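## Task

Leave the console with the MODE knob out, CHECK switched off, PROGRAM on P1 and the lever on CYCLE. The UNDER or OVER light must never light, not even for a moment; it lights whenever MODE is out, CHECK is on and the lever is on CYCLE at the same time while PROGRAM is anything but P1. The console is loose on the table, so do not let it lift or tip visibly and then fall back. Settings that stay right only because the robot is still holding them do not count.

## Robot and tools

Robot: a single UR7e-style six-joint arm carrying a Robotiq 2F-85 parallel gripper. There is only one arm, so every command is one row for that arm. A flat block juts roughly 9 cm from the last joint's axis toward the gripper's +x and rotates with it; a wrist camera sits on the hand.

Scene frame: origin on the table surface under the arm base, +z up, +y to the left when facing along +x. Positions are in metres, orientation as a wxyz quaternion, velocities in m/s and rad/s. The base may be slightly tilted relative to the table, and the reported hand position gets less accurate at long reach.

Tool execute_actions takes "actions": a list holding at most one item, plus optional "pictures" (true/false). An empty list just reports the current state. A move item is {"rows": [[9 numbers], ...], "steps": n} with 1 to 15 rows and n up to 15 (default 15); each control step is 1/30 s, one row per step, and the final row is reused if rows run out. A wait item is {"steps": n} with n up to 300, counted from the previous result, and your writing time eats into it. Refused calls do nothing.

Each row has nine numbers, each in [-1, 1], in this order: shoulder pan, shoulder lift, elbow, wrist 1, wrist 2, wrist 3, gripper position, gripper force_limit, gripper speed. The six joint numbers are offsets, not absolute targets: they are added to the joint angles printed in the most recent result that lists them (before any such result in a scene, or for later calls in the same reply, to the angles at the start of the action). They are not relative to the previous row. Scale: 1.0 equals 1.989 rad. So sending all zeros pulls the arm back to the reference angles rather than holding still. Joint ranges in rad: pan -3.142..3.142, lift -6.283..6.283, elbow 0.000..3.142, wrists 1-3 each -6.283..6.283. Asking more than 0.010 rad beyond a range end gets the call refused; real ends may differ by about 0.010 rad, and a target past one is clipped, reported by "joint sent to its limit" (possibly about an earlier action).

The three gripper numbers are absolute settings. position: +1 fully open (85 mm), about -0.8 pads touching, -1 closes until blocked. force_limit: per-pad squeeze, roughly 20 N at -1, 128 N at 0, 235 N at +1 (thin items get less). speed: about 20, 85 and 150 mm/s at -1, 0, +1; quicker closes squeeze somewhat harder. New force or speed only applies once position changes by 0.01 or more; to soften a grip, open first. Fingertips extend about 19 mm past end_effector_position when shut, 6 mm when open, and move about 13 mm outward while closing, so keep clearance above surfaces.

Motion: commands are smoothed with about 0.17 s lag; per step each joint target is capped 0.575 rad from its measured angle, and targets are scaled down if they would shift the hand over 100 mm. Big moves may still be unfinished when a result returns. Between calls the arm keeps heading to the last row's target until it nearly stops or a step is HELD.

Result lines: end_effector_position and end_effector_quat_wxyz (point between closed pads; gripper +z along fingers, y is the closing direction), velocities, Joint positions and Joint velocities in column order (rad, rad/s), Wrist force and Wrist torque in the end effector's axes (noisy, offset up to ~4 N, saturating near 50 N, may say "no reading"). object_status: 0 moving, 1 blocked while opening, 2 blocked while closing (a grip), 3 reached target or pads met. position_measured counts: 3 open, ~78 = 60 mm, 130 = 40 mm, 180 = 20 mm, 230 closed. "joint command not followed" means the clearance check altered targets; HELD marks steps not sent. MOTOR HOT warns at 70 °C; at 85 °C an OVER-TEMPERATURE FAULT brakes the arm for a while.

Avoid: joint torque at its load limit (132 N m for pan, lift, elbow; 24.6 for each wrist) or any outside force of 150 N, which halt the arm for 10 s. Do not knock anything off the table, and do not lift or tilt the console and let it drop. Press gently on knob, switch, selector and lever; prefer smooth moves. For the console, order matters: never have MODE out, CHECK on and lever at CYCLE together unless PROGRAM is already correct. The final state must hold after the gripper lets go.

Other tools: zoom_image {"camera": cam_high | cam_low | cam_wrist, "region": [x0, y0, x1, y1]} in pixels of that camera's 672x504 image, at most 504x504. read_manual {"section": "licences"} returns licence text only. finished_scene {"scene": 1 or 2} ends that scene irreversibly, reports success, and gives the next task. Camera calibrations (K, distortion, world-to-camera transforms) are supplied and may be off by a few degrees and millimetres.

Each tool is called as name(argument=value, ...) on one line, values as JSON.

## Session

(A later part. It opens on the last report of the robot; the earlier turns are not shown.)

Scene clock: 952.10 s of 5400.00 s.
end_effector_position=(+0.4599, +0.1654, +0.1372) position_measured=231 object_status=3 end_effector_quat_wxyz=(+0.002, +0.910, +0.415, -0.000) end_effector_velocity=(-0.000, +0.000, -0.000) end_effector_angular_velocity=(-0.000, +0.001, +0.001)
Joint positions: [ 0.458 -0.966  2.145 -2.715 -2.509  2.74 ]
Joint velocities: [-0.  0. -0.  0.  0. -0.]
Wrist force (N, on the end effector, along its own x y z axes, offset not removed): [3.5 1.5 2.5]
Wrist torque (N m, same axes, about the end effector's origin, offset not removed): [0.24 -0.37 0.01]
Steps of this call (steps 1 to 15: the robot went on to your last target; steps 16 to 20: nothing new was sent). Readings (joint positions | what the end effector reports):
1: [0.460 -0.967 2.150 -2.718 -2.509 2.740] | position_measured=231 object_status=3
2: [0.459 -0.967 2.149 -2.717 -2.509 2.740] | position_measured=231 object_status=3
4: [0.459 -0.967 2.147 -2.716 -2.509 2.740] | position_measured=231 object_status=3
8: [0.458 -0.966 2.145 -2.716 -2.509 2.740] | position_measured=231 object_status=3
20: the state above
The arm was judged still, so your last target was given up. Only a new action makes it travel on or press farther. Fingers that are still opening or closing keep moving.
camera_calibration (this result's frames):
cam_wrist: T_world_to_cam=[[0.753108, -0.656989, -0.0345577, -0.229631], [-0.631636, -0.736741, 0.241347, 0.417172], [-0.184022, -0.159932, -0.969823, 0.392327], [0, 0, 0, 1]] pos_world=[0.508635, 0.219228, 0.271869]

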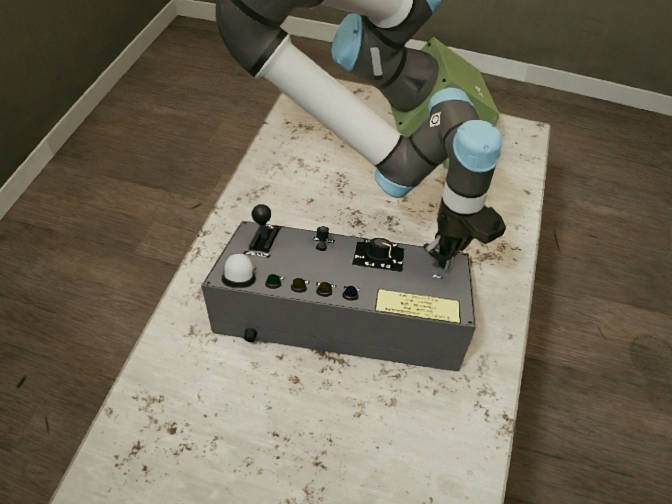

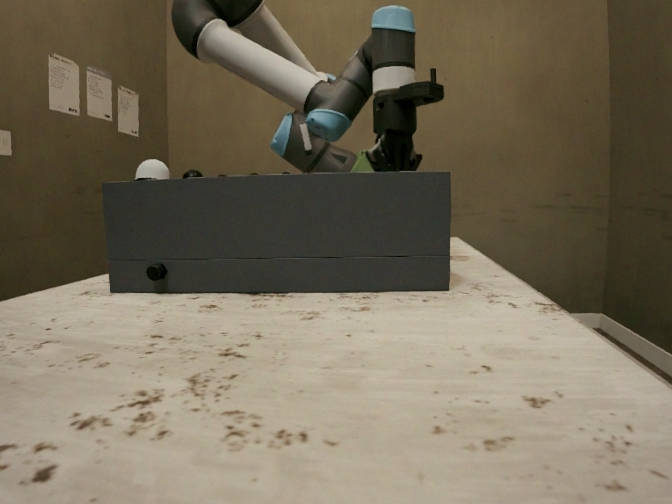

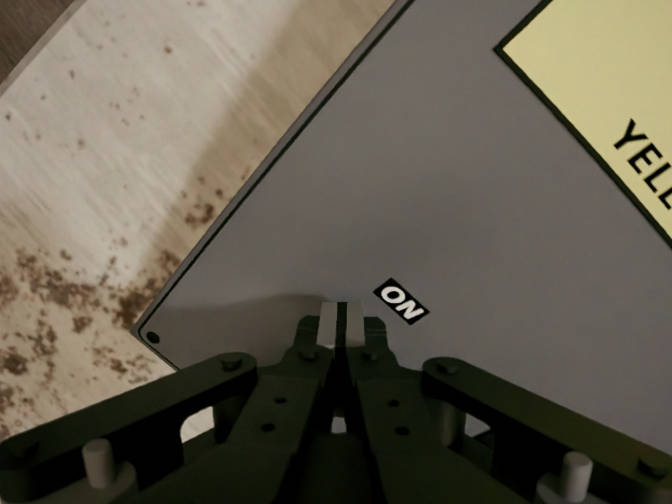

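Retract to inspect.

execute_actions(actions=[{"rows":[[0.056,-0.08,-0.041,0.195,0.007,0,-1,-0.3,0]],"steps":15}], pictures=false)

execute_actions(actions=[{"steps":20}])

Scene clock: 955.50 s of 5400.00 s.
end_effector_position=(+0.4709, +0.1505, +0.2195) position_measured=231 object_status=3 end_effector_quat_wxyz=(+0.001, +0.870, +0.493, +0.001) end_effector_velocity=(-0.007, -0.008, +0.016) end_effector_angular_velocity=(-0.016, +0.020, +0.071)
Joint positions: [ 0.567 -1.121  2.065 -2.342 -2.495  2.74 ]
Joint velocities: [ 0.023 -0.035 -0.016  0.124  0.003  0.001]
Wrist force (N, on the end effector, along its own x y z axes, offset not removed): [-0.8 -0.9 1.1]
Wrist torque (N m, same axes, about the end effector's origin, offset not removed): [-0.21 0.02 -0.01]
Steps of this call (steps 1 to 87: nothing new was sent; steps 88 to 102: all 15 steps of this action). Readings (joint positions | what the end effector reports):
88: [0.459 -0.967 2.144 -2.715 -2.508 2.740] | position_measured=231 object_status=3
89: [0.467 -0.976 2.136 -2.705 -2.506 2.740] | position_measured=231 object_status=3
91: [0.506 -1.028 2.107 -2.637 -2.502 2.740] | position_measured=231 object_status=3
95: [0.550 -1.095 2.077 -2.437 -2.497 2.740] | position_measured=231 object_status=3
102: the state above

Scene clock: 956.17 s of 5400.00 s.
end_effector_position=(+0.4700, +0.1496, +0.2214) position_measured=231 object_status=3 end_effector_quat_wxyz=(+0.001, +0.868, +0.497, -0.000) end_effector_velocity=(+0.000, -0.000, -0.000) end_effector_angular_velocity=(-0.000, +0.000, -0.002)
Joint positions: [ 0.57  -1.125  2.063 -2.328 -2.495  2.74 ]
Joint velocities: [-0.001 -0.    -0.     0.    -0.     0.002]
Wrist force (N, on the end effector, along its own x y z axes, offset not removed): [0.7 2.3 1.8]
Wrist torque (N m, same axes, about the end effector's origin, offset not removed): [0.26 0.08 0.05]
Steps of this call (steps 1 to 20: the robot went on to your last target). Readings (joint positions | what the end effector reports):
1: [0.568 -1.122 2.065 -2.338 -2.495 2.740] | position_measured=231 object_status=3
2: [0.568 -1.123 2.064 -2.336 -2.495 2.740] | position_measured=231 object_status=3
4: [0.569 -1.124 2.064 -2.332 -2.495 2.740] | position_measured=231 object_status=3
8: [0.569 -1.125 2.063 -2.329 -2.495 2.740] | position_measured=231 object_status=3
20: the state above
camera_calibration (this result's frames):
cam_wrist: T_world_to_cam=[[0.860607, -0.507977, -0.0362696, -0.317176], [-0.48591, -0.840368, 0.240153, 0.338828], [-0.152472, -0.189053, -0.970057, 0.462867], [0, 0, 0, 1]] pos_world=[0.508177, 0.211129, 0.356133]

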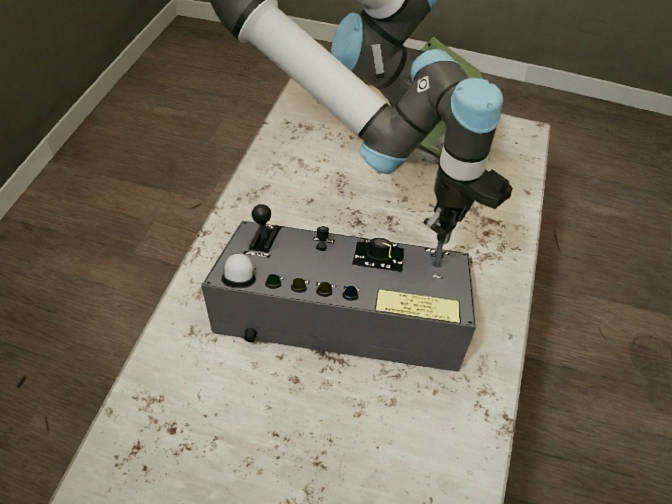

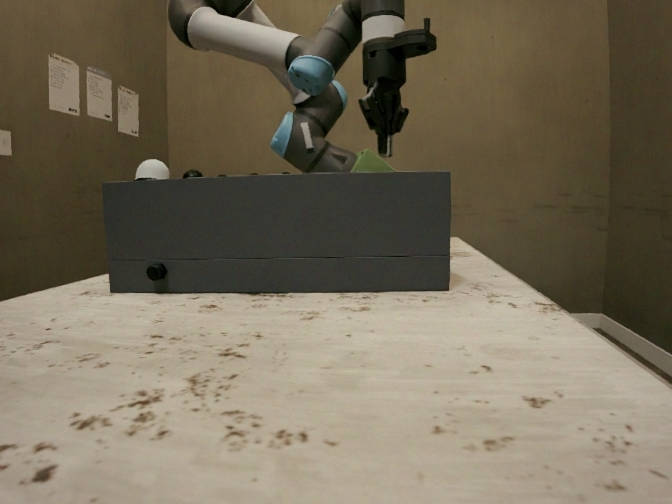

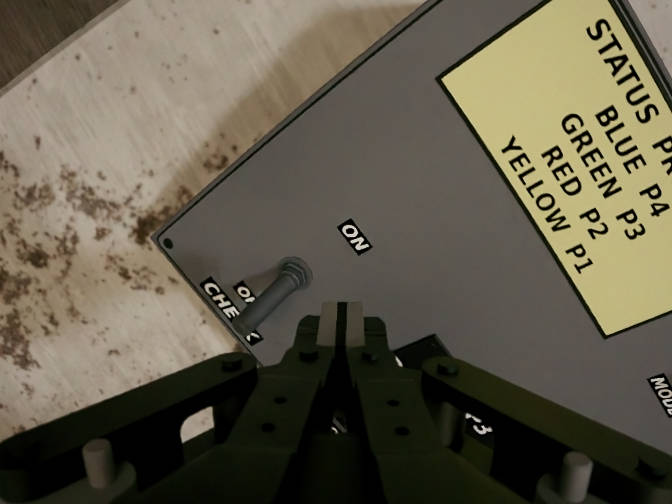

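execute_actions(actions=[{"rows":[[-0.0357,0.0731,0.1136,-0.2333,-0.0053,0,-1,-0.3,0]],"steps":15}], pictures=false)

execute_actions(actions=[{"steps":20}], pictures=false)

execute_actions(actions=[{"rows":[[-0.0034,0.0011,-0.0121,0.0064,-0.0003,0,-1,-0.3,0],[-0.0068,0.0022,-0.0242,0.0128,-0.0005,0,-1,-0.3,0],[-0.0102,0.0034,-0.0363,0.0192,-0.0008,0,-1,-0.3,0]],"steps":15}])

Scene clock: 968.43 s of 5400.00 s.
end_effector_position=(+0.3965, +0.1643, +0.1404) position_measured=231 object_status=3 end_effector_quat_wxyz=(+0.002, +0.893, +0.449, -0.002) end_effector_velocity=(-0.011, -0.000, -0.012) end_effector_angular_velocity=(+0.018, -0.031, -0.073)
Joint positions: [ 0.5   -0.984  2.282 -2.772 -2.505  2.74 ]
Joint velocities: [-0.015  0.033  0.058 -0.171 -0.002  0.   ]
Wrist force (N, on the end effector, along its own x y z axes, offset not removed): [0.9 2.3 4.2]
Wrist torque (N m, same axes, about the end effector's origin, offset not removed): [0.24 -0.12 -0.08]
Steps of this call (steps 1 to 15: the robot went on to your last target; steps 16 to 90: nothing new was sent; then 8.77 s passed at rest; steps 91 to 105: all 15 steps of this action). Readings (joint positions | what the end effector reports):
91: [0.569 -1.125 2.064 -2.328 -2.495 2.740] | position_measured=231 object_status=3
92: [0.562 -1.116 2.072 -2.337 -2.496 2.740] | position_measured=231 object_status=3
94: [0.538 -1.071 2.134 -2.406 -2.500 2.740] | position_measured=231 object_status=3
98: [0.511 -1.009 2.239 -2.641 -2.503 2.740] | position_measured=231 object_status=3
105: the state above

Scene clock: 969.10 s of 5400.00 s.
end_effector_position=(+0.3952, +0.1642, +0.1391) position_measured=231 object_status=3 end_effector_quat_wxyz=(+0.002, +0.895, +0.445, -0.000) end_effector_velocity=(+0.000, +0.000, -0.000) end_effector_angular_velocity=(+0.000, -0.000, -0.001)
Joint positions: [ 0.499 -0.98   2.289 -2.791 -2.505  2.74 ]
Joint velocities: [-0.     0.    -0.    -0.001  0.     0.001]
Wrist force (N, on the end effector, along its own x y z axes, offset not removed): [1.4 2.4 1.4]
Wrist torque (N m, same axes, about the end effector's origin, offset not removed): [0.39 -0.15 -0.01]
Steps of this call (steps 1 to 20: the robot went on to your last target). Readings (joint positions | what the end effector reports):
1: [0.500 -0.983 2.284 -2.777 -2.505 2.740] | position_measured=231 object_status=3
2: [0.500 -0.982 2.285 -2.780 -2.505 2.740] | position_measured=231 object_status=3
4: [0.499 -0.981 2.287 -2.785 -2.505 2.740] | position_measured=231 object_status=3
8: [0.499 -0.980 2.288 -2.790 -2.505 2.740] | position_measured=231 object_status=3
20: the state above

Scene clock: 969.60 s of 5400.00 s.
end_effector_position=(+0.4266, +0.1659, +0.1381) position_measured=231 object_status=3 end_effector_quat_wxyz=(+0.002, +0.903, +0.430, -0.000) end_effector_velocity=(+0.008, +0.000, +0.000) end_effector_angular_velocity=(-0.000, -0.001, -0.008)
Joint positions: [ 0.479 -0.974  2.219 -2.754 -2.507  2.74 ]
Joint velocities: [-0.005  0.001 -0.018  0.009 -0.001 -0.001]
Wrist force (N, on the end effector, along its own x y z axes, offset not removed): [3.1 -2.0 -0.8]
Wrist torque (N m, same axes, about the end effector's origin, offset not removed): [-0.33 -0.41 -0.05]
Steps of this call (steps 1 to 15: all 15 steps of this action). Readings (joint positions | what the end effector reports):
1: [0.498 -0.980 2.289 -2.791 -2.505 2.740] | position_measured=231 object_status=3
2: [0.497 -0.980 2.285 -2.789 -2.505 2.740] | position_measured=231 object_status=3
4: [0.491 -0.978 2.265 -2.778 -2.506 2.740] | position_measured=231 object_status=3
8: [0.482 -0.975 2.232 -2.761 -2.507 2.740] | position_measured=231 object_status=3
15: the state above
camera_calibration (this result's frames):
cam_wrist: T_world_to_cam=[[0.775516, -0.630333, -0.0354361, -0.218052], [-0.605453, -0.758463, 0.241166, 0.388678], [-0.178892, -0.165573, -0.969837, 0.385927], [0, 0, 0, 1]] pos_world=[0.473468, 0.221251, 0.272824]

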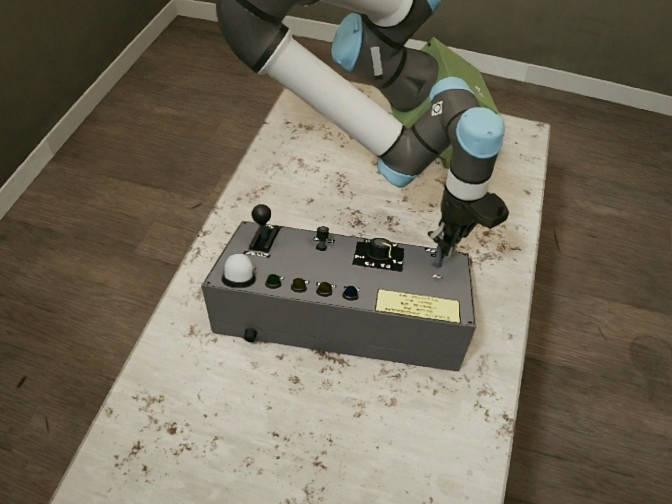

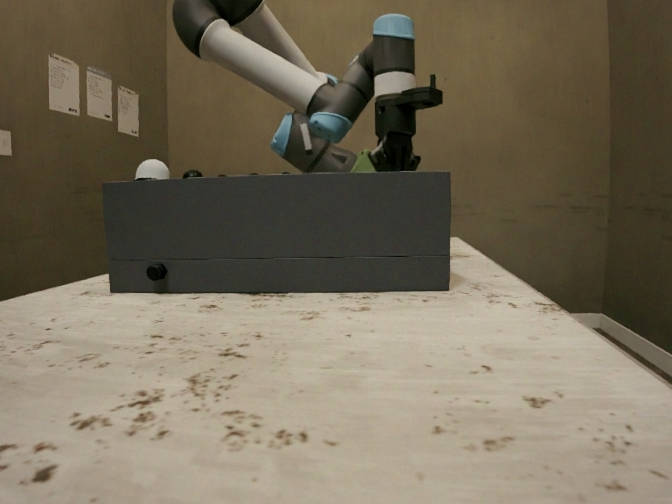

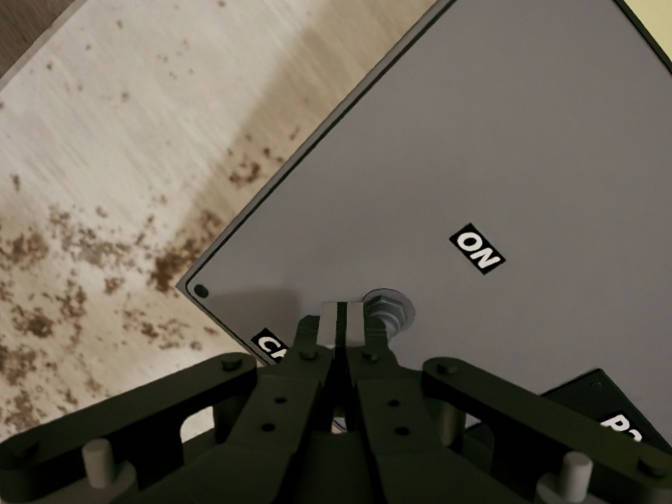

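execute_actions(actions=[{"rows":[[-0.0034,0.0011,-0.0121,0.0064,-0.0003,0,-1,-0.3,0],[-0.0068,0.0022,-0.0242,0.0128,-0.0005,0,-1,-0.3,0]],"steps":15}])

Scene clock: 972.57 s of 5400.00 s.
end_effector_position=(+0.4477, +0.1658, +0.1375) position_measured=231 object_status=3 end_effector_quat_wxyz=(+0.002, +0.907, +0.420, -0.000) end_effector_velocity=(+0.004, +0.000, +0.000) end_effector_angular_velocity=(+0.000, -0.000, -0.005)
Joint positions: [ 0.466 -0.969  2.172 -2.729 -2.508  2.74 ]
Joint velocities: [-0.002  0.001 -0.01   0.005  0.     0.001]
Wrist force (N, on the end effector, along its own x y z axes, offset not removed): [-0.8 1.5 0.4]
Wrist torque (N m, same axes, about the end effector's origin, offset not removed): [0.30 0.40 0.01]
Steps of this call (steps 1 to 15: the robot went on to your last target; steps 16 to 74: nothing new was sent; steps 75 to 89: all 15 steps of this action). Readings (joint positions | what the end effector reports):
75: [0.478 -0.973 2.216 -2.753 -2.507 2.740] | position_measured=231 object_status=3
76: [0.477 -0.973 2.212 -2.751 -2.507 2.740] | position_measured=231 object_status=3
78: [0.472 -0.971 2.197 -2.743 -2.507 2.740] | position_measured=231 object_status=3
82: [0.468 -0.970 2.179 -2.733 -2.508 2.740] | position_measured=231 object_status=3
89: the state above
camera_calibration (this result's frames):
cam_wrist: T_world_to_cam=[[0.761341, -0.647398, -0.0351557, -0.225371], [-0.622174, -0.744779, 0.241256, 0.406761], [-0.182372, -0.161805, -0.969825, 0.390045], [0, 0, 0, 1]] pos_world=[0.495793, 0.220153, 0.272218]

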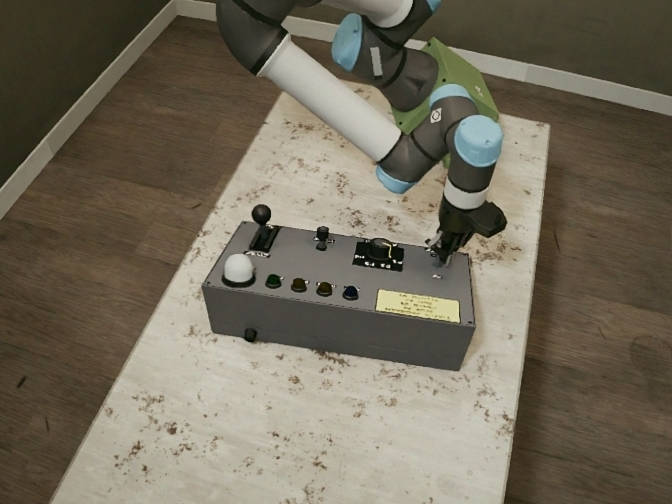

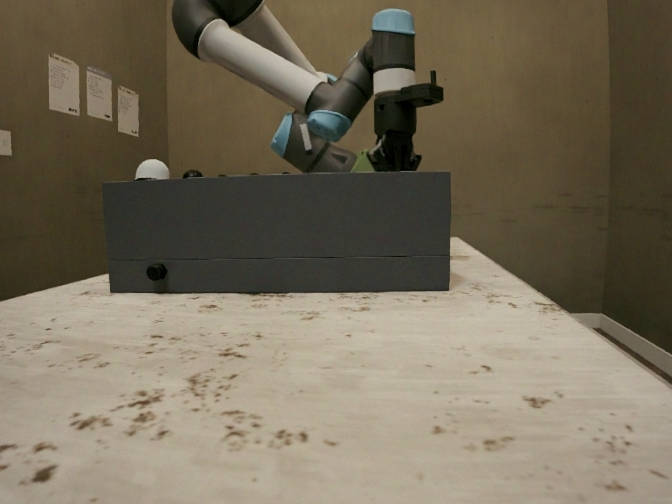

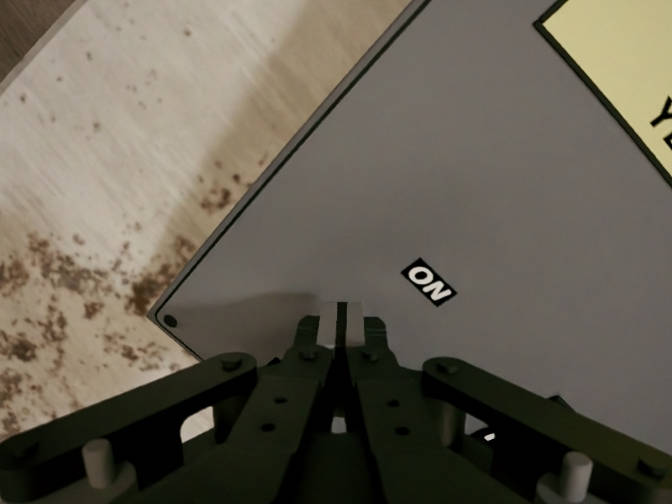

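execute_actions(actions=[{"rows":[[0.052,-0.078,-0.055,0.2,0.007,0,-1,-0.3,0]],"steps":15}], pictures=false)

execute_actions(actions=[{"steps":20}])

Scene clock: 975.50 s of 5400.00 s.
end_effector_position=(+0.4713, +0.1510, +0.2194) position_measured=231 object_status=3 end_effector_quat_wxyz=(+0.000, +0.871, +0.492, +0.002) end_effector_velocity=(-0.005, -0.008, +0.016) end_effector_angular_velocity=(-0.018, +0.022, +0.071)
Joint positions: [ 0.567 -1.12   2.065 -2.347 -2.494  2.74 ]
Joint velocities: [ 0.02  -0.034 -0.022  0.129  0.002 -0.001]
Wrist force (N, on the end effector, along its own x y z axes, offset not removed): [3.5 3.2 2.7]
Wrist torque (N m, same axes, about the end effector's origin, offset not removed): [0.35 -0.55 0.16]
Steps of this call (steps 1 to 15: the robot went on to your last target; steps 16 to 73: nothing new was sent; steps 74 to 88: all 15 steps of this action). Readings (joint positions | what the end effector reports):
74: [0.466 -0.970 2.170 -2.728 -2.508 2.740] | position_measured=231 object_status=3
75: [0.474 -0.978 2.162 -2.719 -2.505 2.740] | position_measured=231 object_status=3
77: [0.511 -1.029 2.123 -2.650 -2.501 2.740] | position_measured=231 object_status=3
81: [0.551 -1.095 2.082 -2.446 -2.496 2.740] | position_measured=231 object_status=3
88: the state above

Scene clock: 976.17 s of 5400.00 s.
end_effector_position=(+0.4707, +0.1501, +0.2212) position_measured=231 object_status=3 end_effector_quat_wxyz=(+0.001, +0.869, +0.495, +0.001) end_effector_velocity=(+0.000, +0.000, +0.001) end_effector_angular_velocity=(+0.001, -0.001, +0.002)
Joint positions: [ 0.569 -1.124  2.063 -2.332 -2.494  2.74 ]
Joint velocities: [ 0.001 -0.001 -0.     0.     0.    -0.002]
Wrist force (N, on the end effector, along its own x y z axes, offset not removed): [-0.5 0.0 4.2]
Wrist torque (N m, same axes, about the end effector's origin, offset not removed): [0.09 0.24 0.01]
Steps of this call (steps 1 to 20: the robot went on to your last target). Readings (joint positions | what the end effector reports):
1: [0.567 -1.121 2.065 -2.343 -2.494 2.740] | position_measured=231 object_status=3
2: [0.568 -1.122 2.064 -2.340 -2.494 2.740] | position_measured=231 object_status=3
4: [0.568 -1.123 2.063 -2.336 -2.494 2.740] | position_measured=231 object_status=3
8: [0.569 -1.124 2.063 -2.333 -2.494 2.740] | position_measured=231 object_status=3
20: the state above
camera_calibration (this result's frames):
cam_wrist: T_world_to_cam=[[0.858986, -0.5107, -0.0364553, -0.316303], [-0.488844, -0.839227, 0.238181, 0.341284], [-0.152233, -0.186774, -0.970536, 0.46257], [0, 0, 0, 1]] pos_world=[0.508953, 0.211275, 0.356123]

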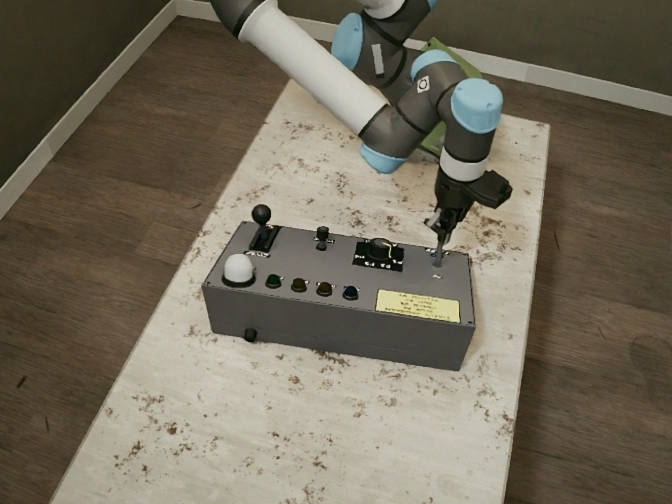

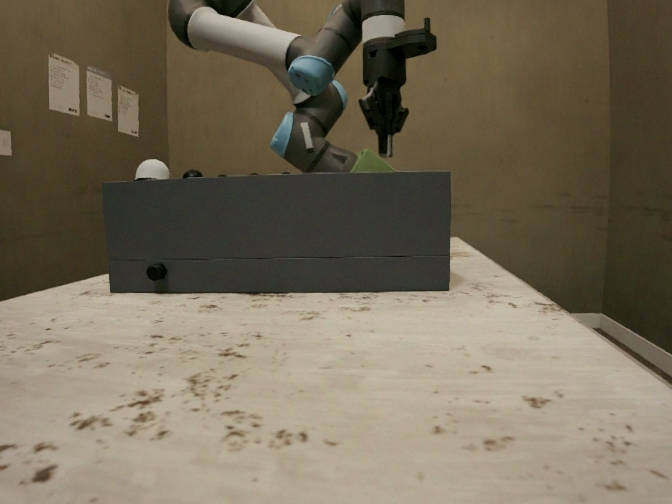

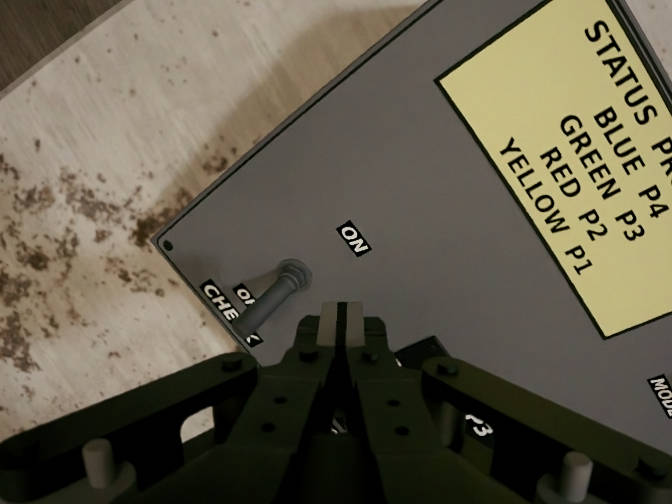

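execute_actions(actions=[{"rows":[[-0.1658,-0.2586,0.1141,-0.0743,0.0057,0,0.2,-0.5,0]],"steps":15}], pictures=false)

execute_actions(actions=[{"steps":30}])

Scene clock: 990.17 s of 5400.00 s.
end_effector_position=(+0.4770, -0.0619, +0.2022) position_measured=139 object_status=0 end_effector_quat_wxyz=(-0.002, +0.962, +0.272, -0.001) end_effector_velocity=(-0.036, -0.209, -0.001) end_effector_angular_velocity=(-0.048, -0.036, -0.504)
Joint positions: [ 0.273 -1.582  2.267 -2.466 -2.484  2.74 ]
Joint velocities: [-0.291 -0.491  0.191 -0.118  0.009 -0.001]
Wrist force (N, on the end effector, along its own x y z axes, offset not removed): [1.2 4.0 1.9]
Wrist torque (N m, same axes, about the end effector's origin, offset not removed): [0.43 -0.21 0.07]
Steps of this call (steps 1 to 15: the robot went on to your last target; steps 16 to 90: nothing new was sent; then 10.50 s passed at rest; steps 91 to 105: all 15 steps of this action). Readings (joint positions | what the end effector reports):
91: [0.568 -1.125 2.063 -2.332 -2.494 2.740] | position_measured=231 object_status=0
92: [0.560 -1.134 2.071 -2.339 -2.493 2.740] | position_measured=231 object_status=0
94: [0.513 -1.196 2.106 -2.362 -2.491 2.740] | position_measured=220 object_status=0
98: [0.416 -1.350 2.172 -2.405 -2.488 2.740] | position_measured=192 object_status=0
105: the state above

Scene clock: 991.17 s of 5400.00 s.
end_effector_position=(+0.4722, -0.0858, +0.2022) position_measured=104 object_status=3 end_effector_quat_wxyz=(+0.002, +0.970, +0.243, +0.000) end_effector_velocity=(-0.000, +0.000, +0.000) end_effector_angular_velocity=(+0.000, +0.000, +0.001)
Joint positions: [ 0.239 -1.639  2.289 -2.48  -2.483  2.74 ]
Joint velocities: [ 0.  0. -0.  0.  0. -0.]
Wrist force (N, on the end effector, along its own x y z axes, offset not removed): [0.0 0.2 0.4]
Wrist torque (N m, same axes, about the end effector's origin, offset not removed): [0.01 0.15 0.13]
Steps of this call (steps 1 to 30: the robot went on to your last target). Readings (joint positions | what the end effector reports):
1: [0.264 -1.596 2.273 -2.469 -2.483 2.740] | position_measured=131 object_status=0
2: [0.258 -1.607 2.277 -2.472 -2.483 2.740] | position_measured=124 object_status=0
4: [0.250 -1.621 2.283 -2.475 -2.483 2.740] | position_measured=110 object_status=0
8: [0.243 -1.633 2.287 -2.478 -2.483 2.740] | position_measured=104 object_status=0
30: the state above
The arm was judged still, so your last target was given up. Only a new action makes it travel on or press farther. Fingers that are still opening or closing keep moving.
camera_calibration (this result's frames):
cam_wrist: T_world_to_cam=[[0.470512, -0.881699, -0.0350198, -0.287393], [-0.852694, -0.464527, 0.239013, 0.352373], [-0.227005, -0.0825971, -0.970385, 0.444498], [0, 0, 0, 1]] pos_world=[0.536591, -0.0529927, 0.337048]

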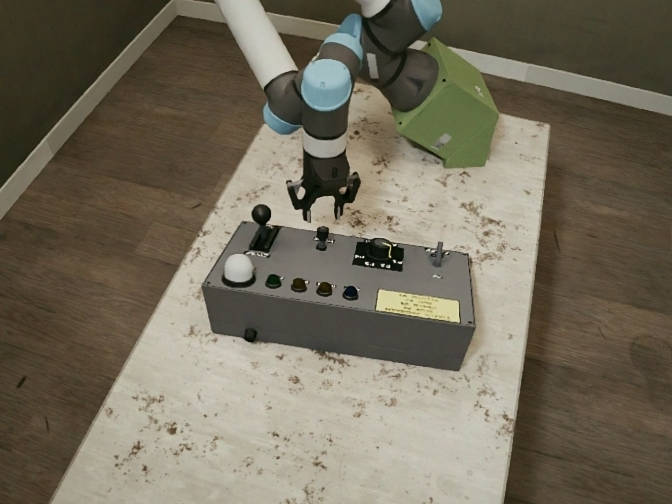

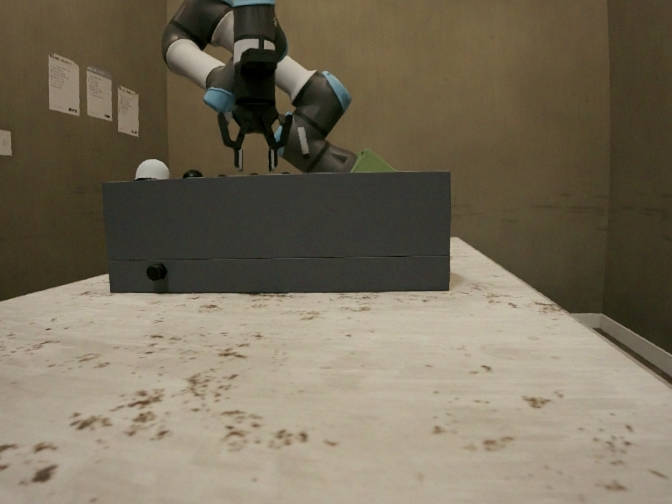

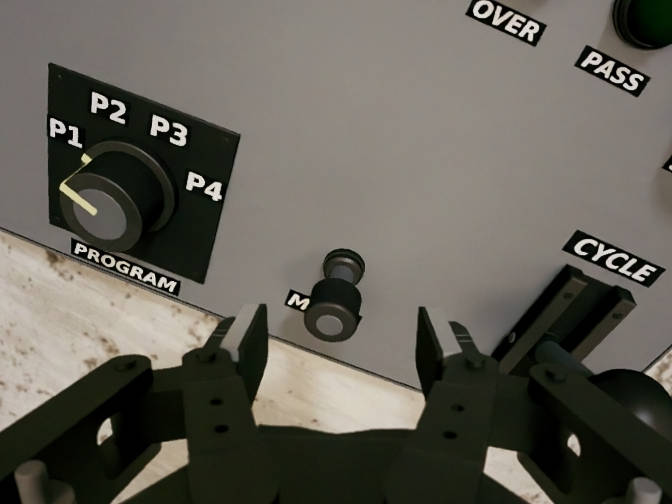

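execute_actions(actions=[{"rows":[[-0.0674,0.0599,0.0347,-0.1725,0.0225,0,0.2,-0.5,0]],"steps":15}], pictures=false)

execute_actions(actions=[{"steps":20}])

Scene clock: 999.77 s of 5400.00 s.
end_effector_position=(+0.4712, -0.0848, +0.1381) position_measured=104 object_status=3 end_effector_quat_wxyz=(+0.001, +0.989, +0.149, -0.001) end_effector_velocity=(+0.004, -0.005, -0.011) end_effector_angular_velocity=(-0.005, -0.021, -0.066)
Joint positions: [ 0.109 -1.522  2.357 -2.811 -2.439  2.74 ]
Joint velocities: [-0.028  0.025  0.013 -0.101  0.008  0.001]
Wrist force (N, on the end effector, along its own x y z axes, offset not removed): [1.7 2.0 1.7]
Wrist torque (N m, same axes, about the end effector's origin, offset not removed): [0.00 -0.19 0.05]
Steps of this call (steps 1 to 90: nothing new was sent; then 5.10 s passed at rest; steps 91 to 105: all 15 steps of this action). Readings (joint positions | what the end effector reports):
91: [0.239 -1.638 2.290 -2.480 -2.482 2.740] | position_measured=104 object_status=3
92: [0.230 -1.629 2.298 -2.490 -2.476 2.740] | position_measured=104 object_status=3
94: [0.184 -1.588 2.323 -2.558 -2.460 2.740] | position_measured=104 object_status=3
98: [0.130 -1.541 2.347 -2.733 -2.445 2.740] | position_measured=104 object_status=3
105: the state above

Scene clock: 1000.43 s of 5400.00 s.
end_effector_position=(+0.4717, -0.0853, +0.1368) position_measured=104 object_status=3 end_effector_quat_wxyz=(+0.001, +0.989, +0.145, +0.000) end_effector_velocity=(-0.000, -0.000, -0.000) end_effector_angular_velocity=(-0.000, +0.000, +0.001)
Joint positions: [ 0.105 -1.519  2.358 -2.823 -2.438  2.74 ]
Joint velocities: [-0.     0.     0.    -0.    -0.    -0.001]
Wrist force (N, on the end effector, along its own x y z axes, offset not removed): [2.2 0.8 3.6]
Wrist torque (N m, same axes, about the end effector's origin, offset not removed): [0.16 -0.11 0.20]
Steps of this call (steps 1 to 20: the robot went on to your last target). Readings (joint positions | what the end effector reports):
1: [0.108 -1.522 2.357 -2.814 -2.438 2.740] | position_measured=104 object_status=3
2: [0.107 -1.521 2.358 -2.816 -2.438 2.740] | position_measured=104 object_status=3
4: [0.106 -1.520 2.358 -2.819 -2.438 2.740] | position_measured=104 object_status=3
8: [0.106 -1.520 2.358 -2.821 -2.438 2.740] | position_measured=104 object_status=3
20: the state above
camera_calibration (this result's frames):
cam_wrist: T_world_to_cam=[[0.286044, -0.957549, -0.0357703, -0.20844], [-0.927886, -0.286115, 0.239094, 0.418431], [-0.239179, -0.0352007, -0.970337, 0.390792], [0, 0, 0, 1]] pos_world=[0.541348, -0.0661163, 0.2717]

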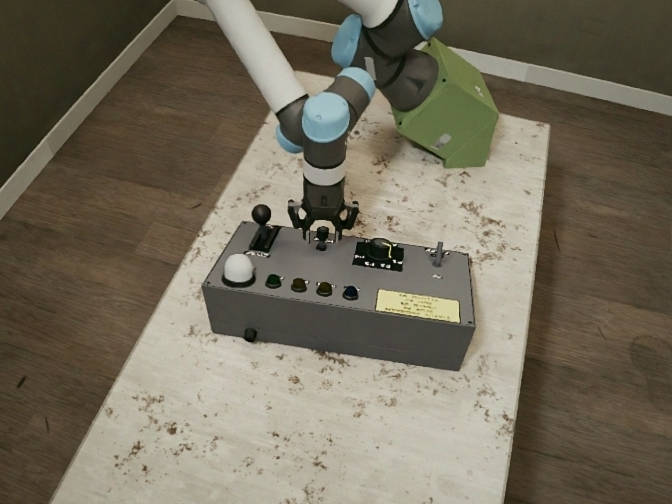

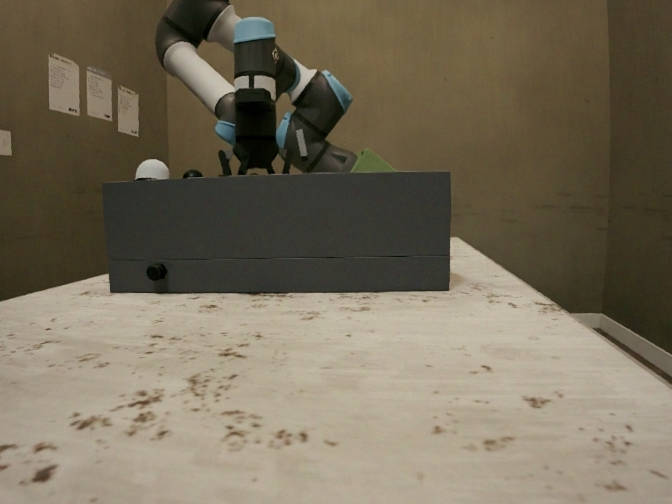

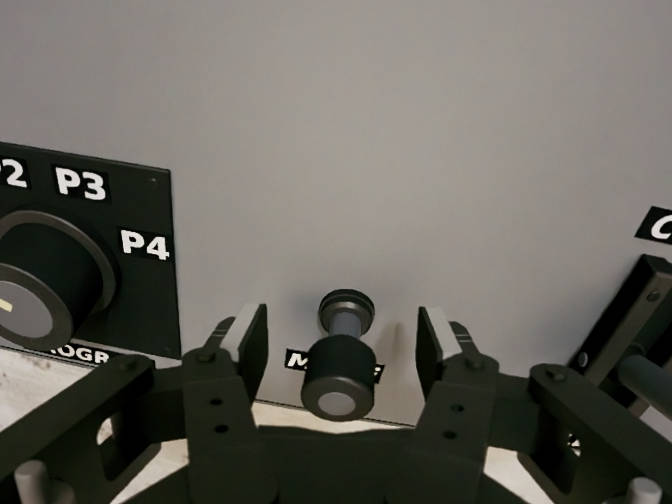

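execute_actions(actions=[{"rows":[[0,0,0,0,0,0,-1,-0.5,-0.5]],"steps":15}], pictures=false)

execute_actions(actions=[{"steps":40}], pictures=false)

Scene clock: 1003.80 s of 5400.00 s.
end_effector_position=(+0.4717, -0.0853, +0.1368) position_measured=161 object_status=0 end_effector_quat_wxyz=(+0.001, +0.989, +0.145, +0.000) end_effector_velocity=(-0.000, +0.000, +0.000) end_effector_angular_velocity=(-0.000, -0.000, +0.002)
Joint positions: [ 0.105 -1.519  2.358 -2.823 -2.438  2.74 ]
Joint velocities: [ 0.001  0.     0.001 -0.    -0.001 -0.001]
Wrist force (N, on the end effector, along its own x y z axes, offset not removed): [2.8 0.6 0.7]
Wrist torque (N m, same axes, about the end effector's origin, offset not removed): [-0.09 -0.31 0.09]
Steps of this call (steps 1 to 15: the robot went on to your last target; steps 16 to 86: nothing new was sent; steps 87 to 101: all 15 steps of this action). Readings (joint positions | what the end effector reports):
87: [0.105 -1.519 2.358 -2.823 -2.438 2.740] | position_measured=104 object_status=0
88: [0.105 -1.519 2.358 -2.823 -2.438 2.740] | position_measured=105 object_status=0
90: [0.105 -1.519 2.358 -2.823 -2.438 2.740] | position_measured=111 object_status=0
94: [0.105 -1.519 2.358 -2.823 -2.438 2.740] | position_measured=128 object_status=0
101: the state above

Scene clock: 1005.13 s of 5400.00 s.
end_effector_position=(+0.4717, -0.0853, +0.1369) position_measured=231 object_status=3 end_effector_quat_wxyz=(+0.001, +0.989, +0.145, +0.000) end_effector_velocity=(-0.000, +0.000, +0.000) end_effector_angular_velocity=(+0.000, +0.000, +0.002)
Joint positions: [ 0.105 -1.52   2.358 -2.823 -2.438  2.74 ]
Joint velocities: [ 0.     0.    -0.     0.    -0.    -0.001]
Wrist force (N, on the end effector, along its own x y z axes, offset not removed): [50.0 -9.8 -50.0]
Wrist torque (N m, same axes, about the end effector's origin, offset not removed): [0.33 1.59 0.28]
Steps of this call (steps 1 to 15: the robot went on to your last target; steps 16 to 40: nothing new was sent). Readings (joint positions | what the end effector reports):
1: [0.105 -1.519 2.358 -2.823 -2.438 2.740] | position_measured=166 object_status=0
2: [0.105 -1.519 2.358 -2.823 -2.438 2.740] | position_measured=170 object_status=0
4: [0.105 -1.519 2.359 -2.823 -2.438 2.740] | position_measured=180 object_status=0
8: [0.105 -1.519 2.358 -2.823 -2.437 2.740] | position_measured=196 object_status=0
40: the state above
The arm was judged still, so your last target was given up. Only a new action makes it travel on or press farther. Fingers that are still opening or closing keep moving.

execute_actions(actions=[{"rows":[[0,0,0,0,0,0,0.2,-0.5,0]],"steps":15}], pictures=false)

execute_actions(actions=[{"rows":[[-0.0121,-0.0114,0.0199,-0.0198,0.0058,0,0.2,-0.5,0]],"steps":15}], pictures=false)

execute_actions(actions=[{"rows":[[0,0,0,0,0,0,-1,-0.5,-0.5]],"steps":15}], pictures=false)

execute_actions(actions=[{"steps":40}], pictures=false)

Scene clock: 1011.00 s of 5400.00 s.
end_effector_position=(+0.4712, -0.0853, +0.1365) position_measured=138 object_status=0 end_effector_quat_wxyz=(+0.001, +0.989, +0.146, -0.000) end_effector_velocity=(+0.003, -0.001, +0.001) end_effector_angular_velocity=(+0.002, -0.005, -0.005)
Joint positions: [ 0.105 -1.519  2.359 -2.822 -2.438  2.74 ]
Joint velocities: [ 0.    -0.    -0.004 -0.003  0.003 -0.   ]
Wrist force (N, on the end effector, along its own x y z axes, offset not removed): [-0.8 2.0 3.0]
Wrist torque (N m, same axes, about the end effector's origin, offset not removed): [0.32 0.27 0.09]
Steps of this call (steps 1 to 90: nothing new was sent; then 2.37 s passed at rest; steps 91 to 105: all 15 steps of this action). Readings (joint positions | what the end effector reports):
91: [0.105 -1.519 2.358 -2.823 -2.438 2.740] | position_measured=231 object_status=0
92: [0.105 -1.519 2.358 -2.823 -2.438 2.740] | position_measured=230 object_status=0
94: [0.105 -1.519 2.359 -2.822 -2.438 2.740] | position_measured=220 object_status=0
98: [0.105 -1.519 2.359 -2.822 -2.438 2.740] | position_measured=191 object_status=0
105: the state above

Scene clock: 1011.50 s of 5400.00 s.
end_effector_position=(+0.4581, -0.0914, +0.1321) position_measured=104 object_status=3 end_effector_quat_wxyz=(+0.000, +0.991, +0.130, -0.001) end_effector_velocity=(-0.002, -0.001, -0.001) end_effector_angular_velocity=(+0.000, +0.000, -0.005)
Joint positions: [ 0.081 -1.541  2.398 -2.861 -2.427  2.74 ]
Joint velocities: [-0.004 -0.004  0.007 -0.007  0.002  0.   ]
Wrist force (N, on the end effector, along its own x y z axes, offset not removed): [-0.1 -1.5 1.7]
Wrist torque (N m, same axes, about the end effector's origin, offset not removed): [-0.17 -0.09 0.09]
Steps of this call (steps 1 to 15: all 15 steps of this action). Readings (joint positions | what the end effector reports):
1: [0.104 -1.520 2.359 -2.823 -2.437 2.740] | position_measured=131 object_status=0
2: [0.101 -1.523 2.365 -2.829 -2.436 2.740] | position_measured=123 object_status=0
4: [0.093 -1.531 2.379 -2.842 -2.432 2.740] | position_measured=110 object_status=0
8: [0.084 -1.539 2.392 -2.856 -2.428 2.740] | position_measured=104 object_status=0
15: the state above

Scene clock: 1012.00 s of 5400.00 s.
end_effector_position=(+0.4580, -0.0912, +0.1320) position_measured=161 object_status=0 end_effector_quat_wxyz=(+0.000, +0.991, +0.131, -0.001) end_effector_velocity=(-0.000, +0.005, +0.000) end_effector_angular_velocity=(+0.013, +0.001, +0.009)
Joint positions: [ 0.081 -1.542  2.398 -2.861 -2.426  2.74 ]
Joint velocities: [ 0.003  0.001 -0.     0.007  0.011 -0.001]
Wrist force (N, on the end effector, along its own x y z axes, offset not removed): [0.0 -28.1 -13.4]
Wrist torque (N m, same axes, about the end effector's origin, offset not removed): [0.42 -0.11 0.11]
Steps of this call (steps 1 to 15: all 15 steps of this action). Readings (joint positions | what the end effector reports):
1: [0.081 -1.542 2.398 -2.861 -2.427 2.740] | position_measured=104 object_status=0
2: [0.081 -1.542 2.398 -2.861 -2.427 2.740] | position_measured=105 object_status=0
4: [0.081 -1.542 2.398 -2.861 -2.427 2.740] | position_measured=111 object_status=0
8: [0.081 -1.542 2.398 -2.861 -2.427 2.740] | position_measured=128 object_status=0
15: the state above

Scene clock: 1013.33 s of 5400.00 s.
end_effector_position=(+0.4581, -0.0914, +0.1321) position_measured=171 object_status=2 end_effector_quat_wxyz=(+0.000, +0.991, +0.130, -0.001) end_effector_velocity=(+0.000, -0.001, +0.000) end_effector_angular_velocity=(-0.000, -0.001, -0.001)
Joint positions: [ 0.081 -1.541  2.398 -2.861 -2.427  2.74 ]
Joint velocities: [-0.    -0.002 -0.     0.    -0.    -0.   ]
Wrist force (N, on the end effector, along its own x y z axes, offset not removed): [-10.6 -50.0 -45.8]
Wrist torque (N m, same axes, about the end effector's origin, offset not removed): [1.59 -0.22 0.50]
Steps of this call (steps 1 to 15: the robot went on to your last target; steps 16 to 40: nothing new was sent). Readings (joint positions | what the end effector reports):
1: [0.081 -1.541 2.398 -2.860 -2.426 2.740] | position_measured=165 object_status=0
2: [0.081 -1.541 2.398 -2.860 -2.426 2.740] | position_measured=169 object_status=0
4: [0.081 -1.541 2.398 -2.860 -2.426 2.740] | position_measured=171 object_status=0
8: [0.081 -1.541 2.398 -2.861 -2.426 2.740] | position_measured=171 object_status=2
40: the state above
The arm was judged still, so your last target was given up. Only a new action makes it travel on or press farther. Fingers that are still opening or closing keep moving.

Gripped (off-centre). Pull up 2 cm slowly.

execute_actions(actions=[{"rows":[[0.0045,-0.0019,-0.0027,0.009,-0.0021,0,-1,-0.5,-0.5],[0.009,-0.0039,-0.0054,0.018,-0.0042,0,-1,-0.5,-0.5],[0.0135,-0.0058,-0.0081,0.027,-0.0063,0,-1,-0.5,-0.5],[0.018,-0.0077,-0.0108,0.036,-0.0084,0,-1,-0.5,-0.5],[0.0225,-0.0097,-0.0135,0.045,-0.0105,0,-1,-0.5,-0.5],[0.027,-0.0116,-0.0162,0.054,-0.0126,0,-1,-0.5,-0.5]],"steps":15}])

Scene clock: 1017.67 s of 5400.00 s.
end_effector_position=(+0.4643, -0.0874, +0.1516) position_measured=172 object_status=2 end_effector_quat_wxyz=(+0.003, +0.986, +0.164, +0.000) end_effector_velocity=(+0.003, +0.002, +0.009) end_effector_angular_velocity=(-0.001, -0.005, +0.028)
Joint positions: [ 0.132 -1.564  2.367 -2.759 -2.451  2.74 ]
Joint velocities: [ 0.024 -0.009 -0.014  0.041 -0.009  0.   ]
Wrist force (N, on the end effector, along its own x y z axes, offset not removed): [-39.3 14.8 9.6]
Wrist torque (N m, same axes, about the end effector's origin, offset not removed): [-0.85 -0.22 0.78]
Steps of this call (steps 1 to 90: nothing new was sent; then 0.83 s passed at rest; steps 91 to 105: all 15 steps of this action). Readings (joint positions | what the end effector reports):
91: [0.081 -1.542 2.398 -2.861 -2.427 2.740] | position_measured=171 object_status=2
92: [0.083 -1.542 2.397 -2.857 -2.428 2.740] | position_measured=171 object_status=2
94: [0.090 -1.546 2.392 -2.842 -2.433 2.740] | position_measured=172 object_status=2
98: [0.115 -1.557 2.376 -2.792 -2.444 2.740] | position_measured=172 object_status=2
105: the state above
camera_calibration (this result's frames):
cam_wrist: T_world_to_cam=[[0.322006, -0.946154, -0.0332266, -0.223877], [-0.916506, -0.32033, 0.239595, 0.399163], [-0.237337, -0.0466988, -0.970304, 0.401456], [0, 0, 0, 1]] pos_world=[0.533206, -0.0652103, 0.286458]

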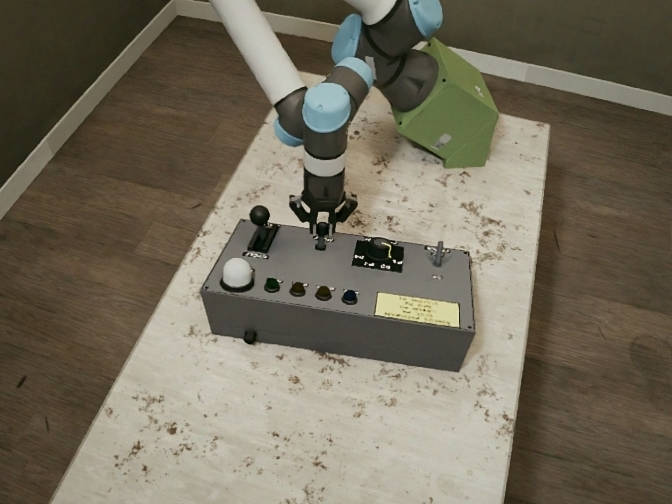

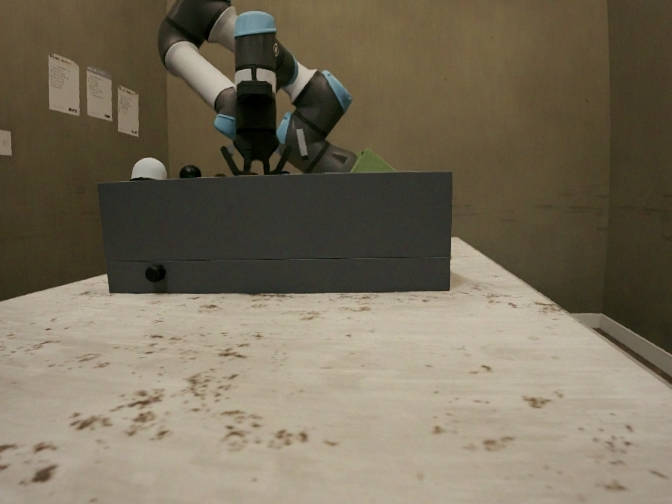

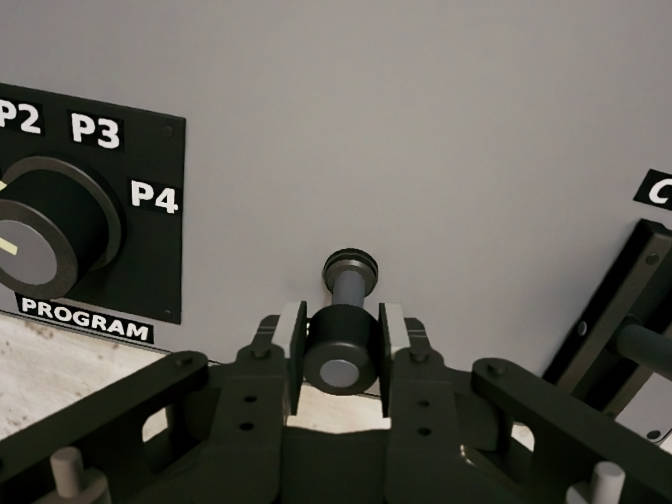

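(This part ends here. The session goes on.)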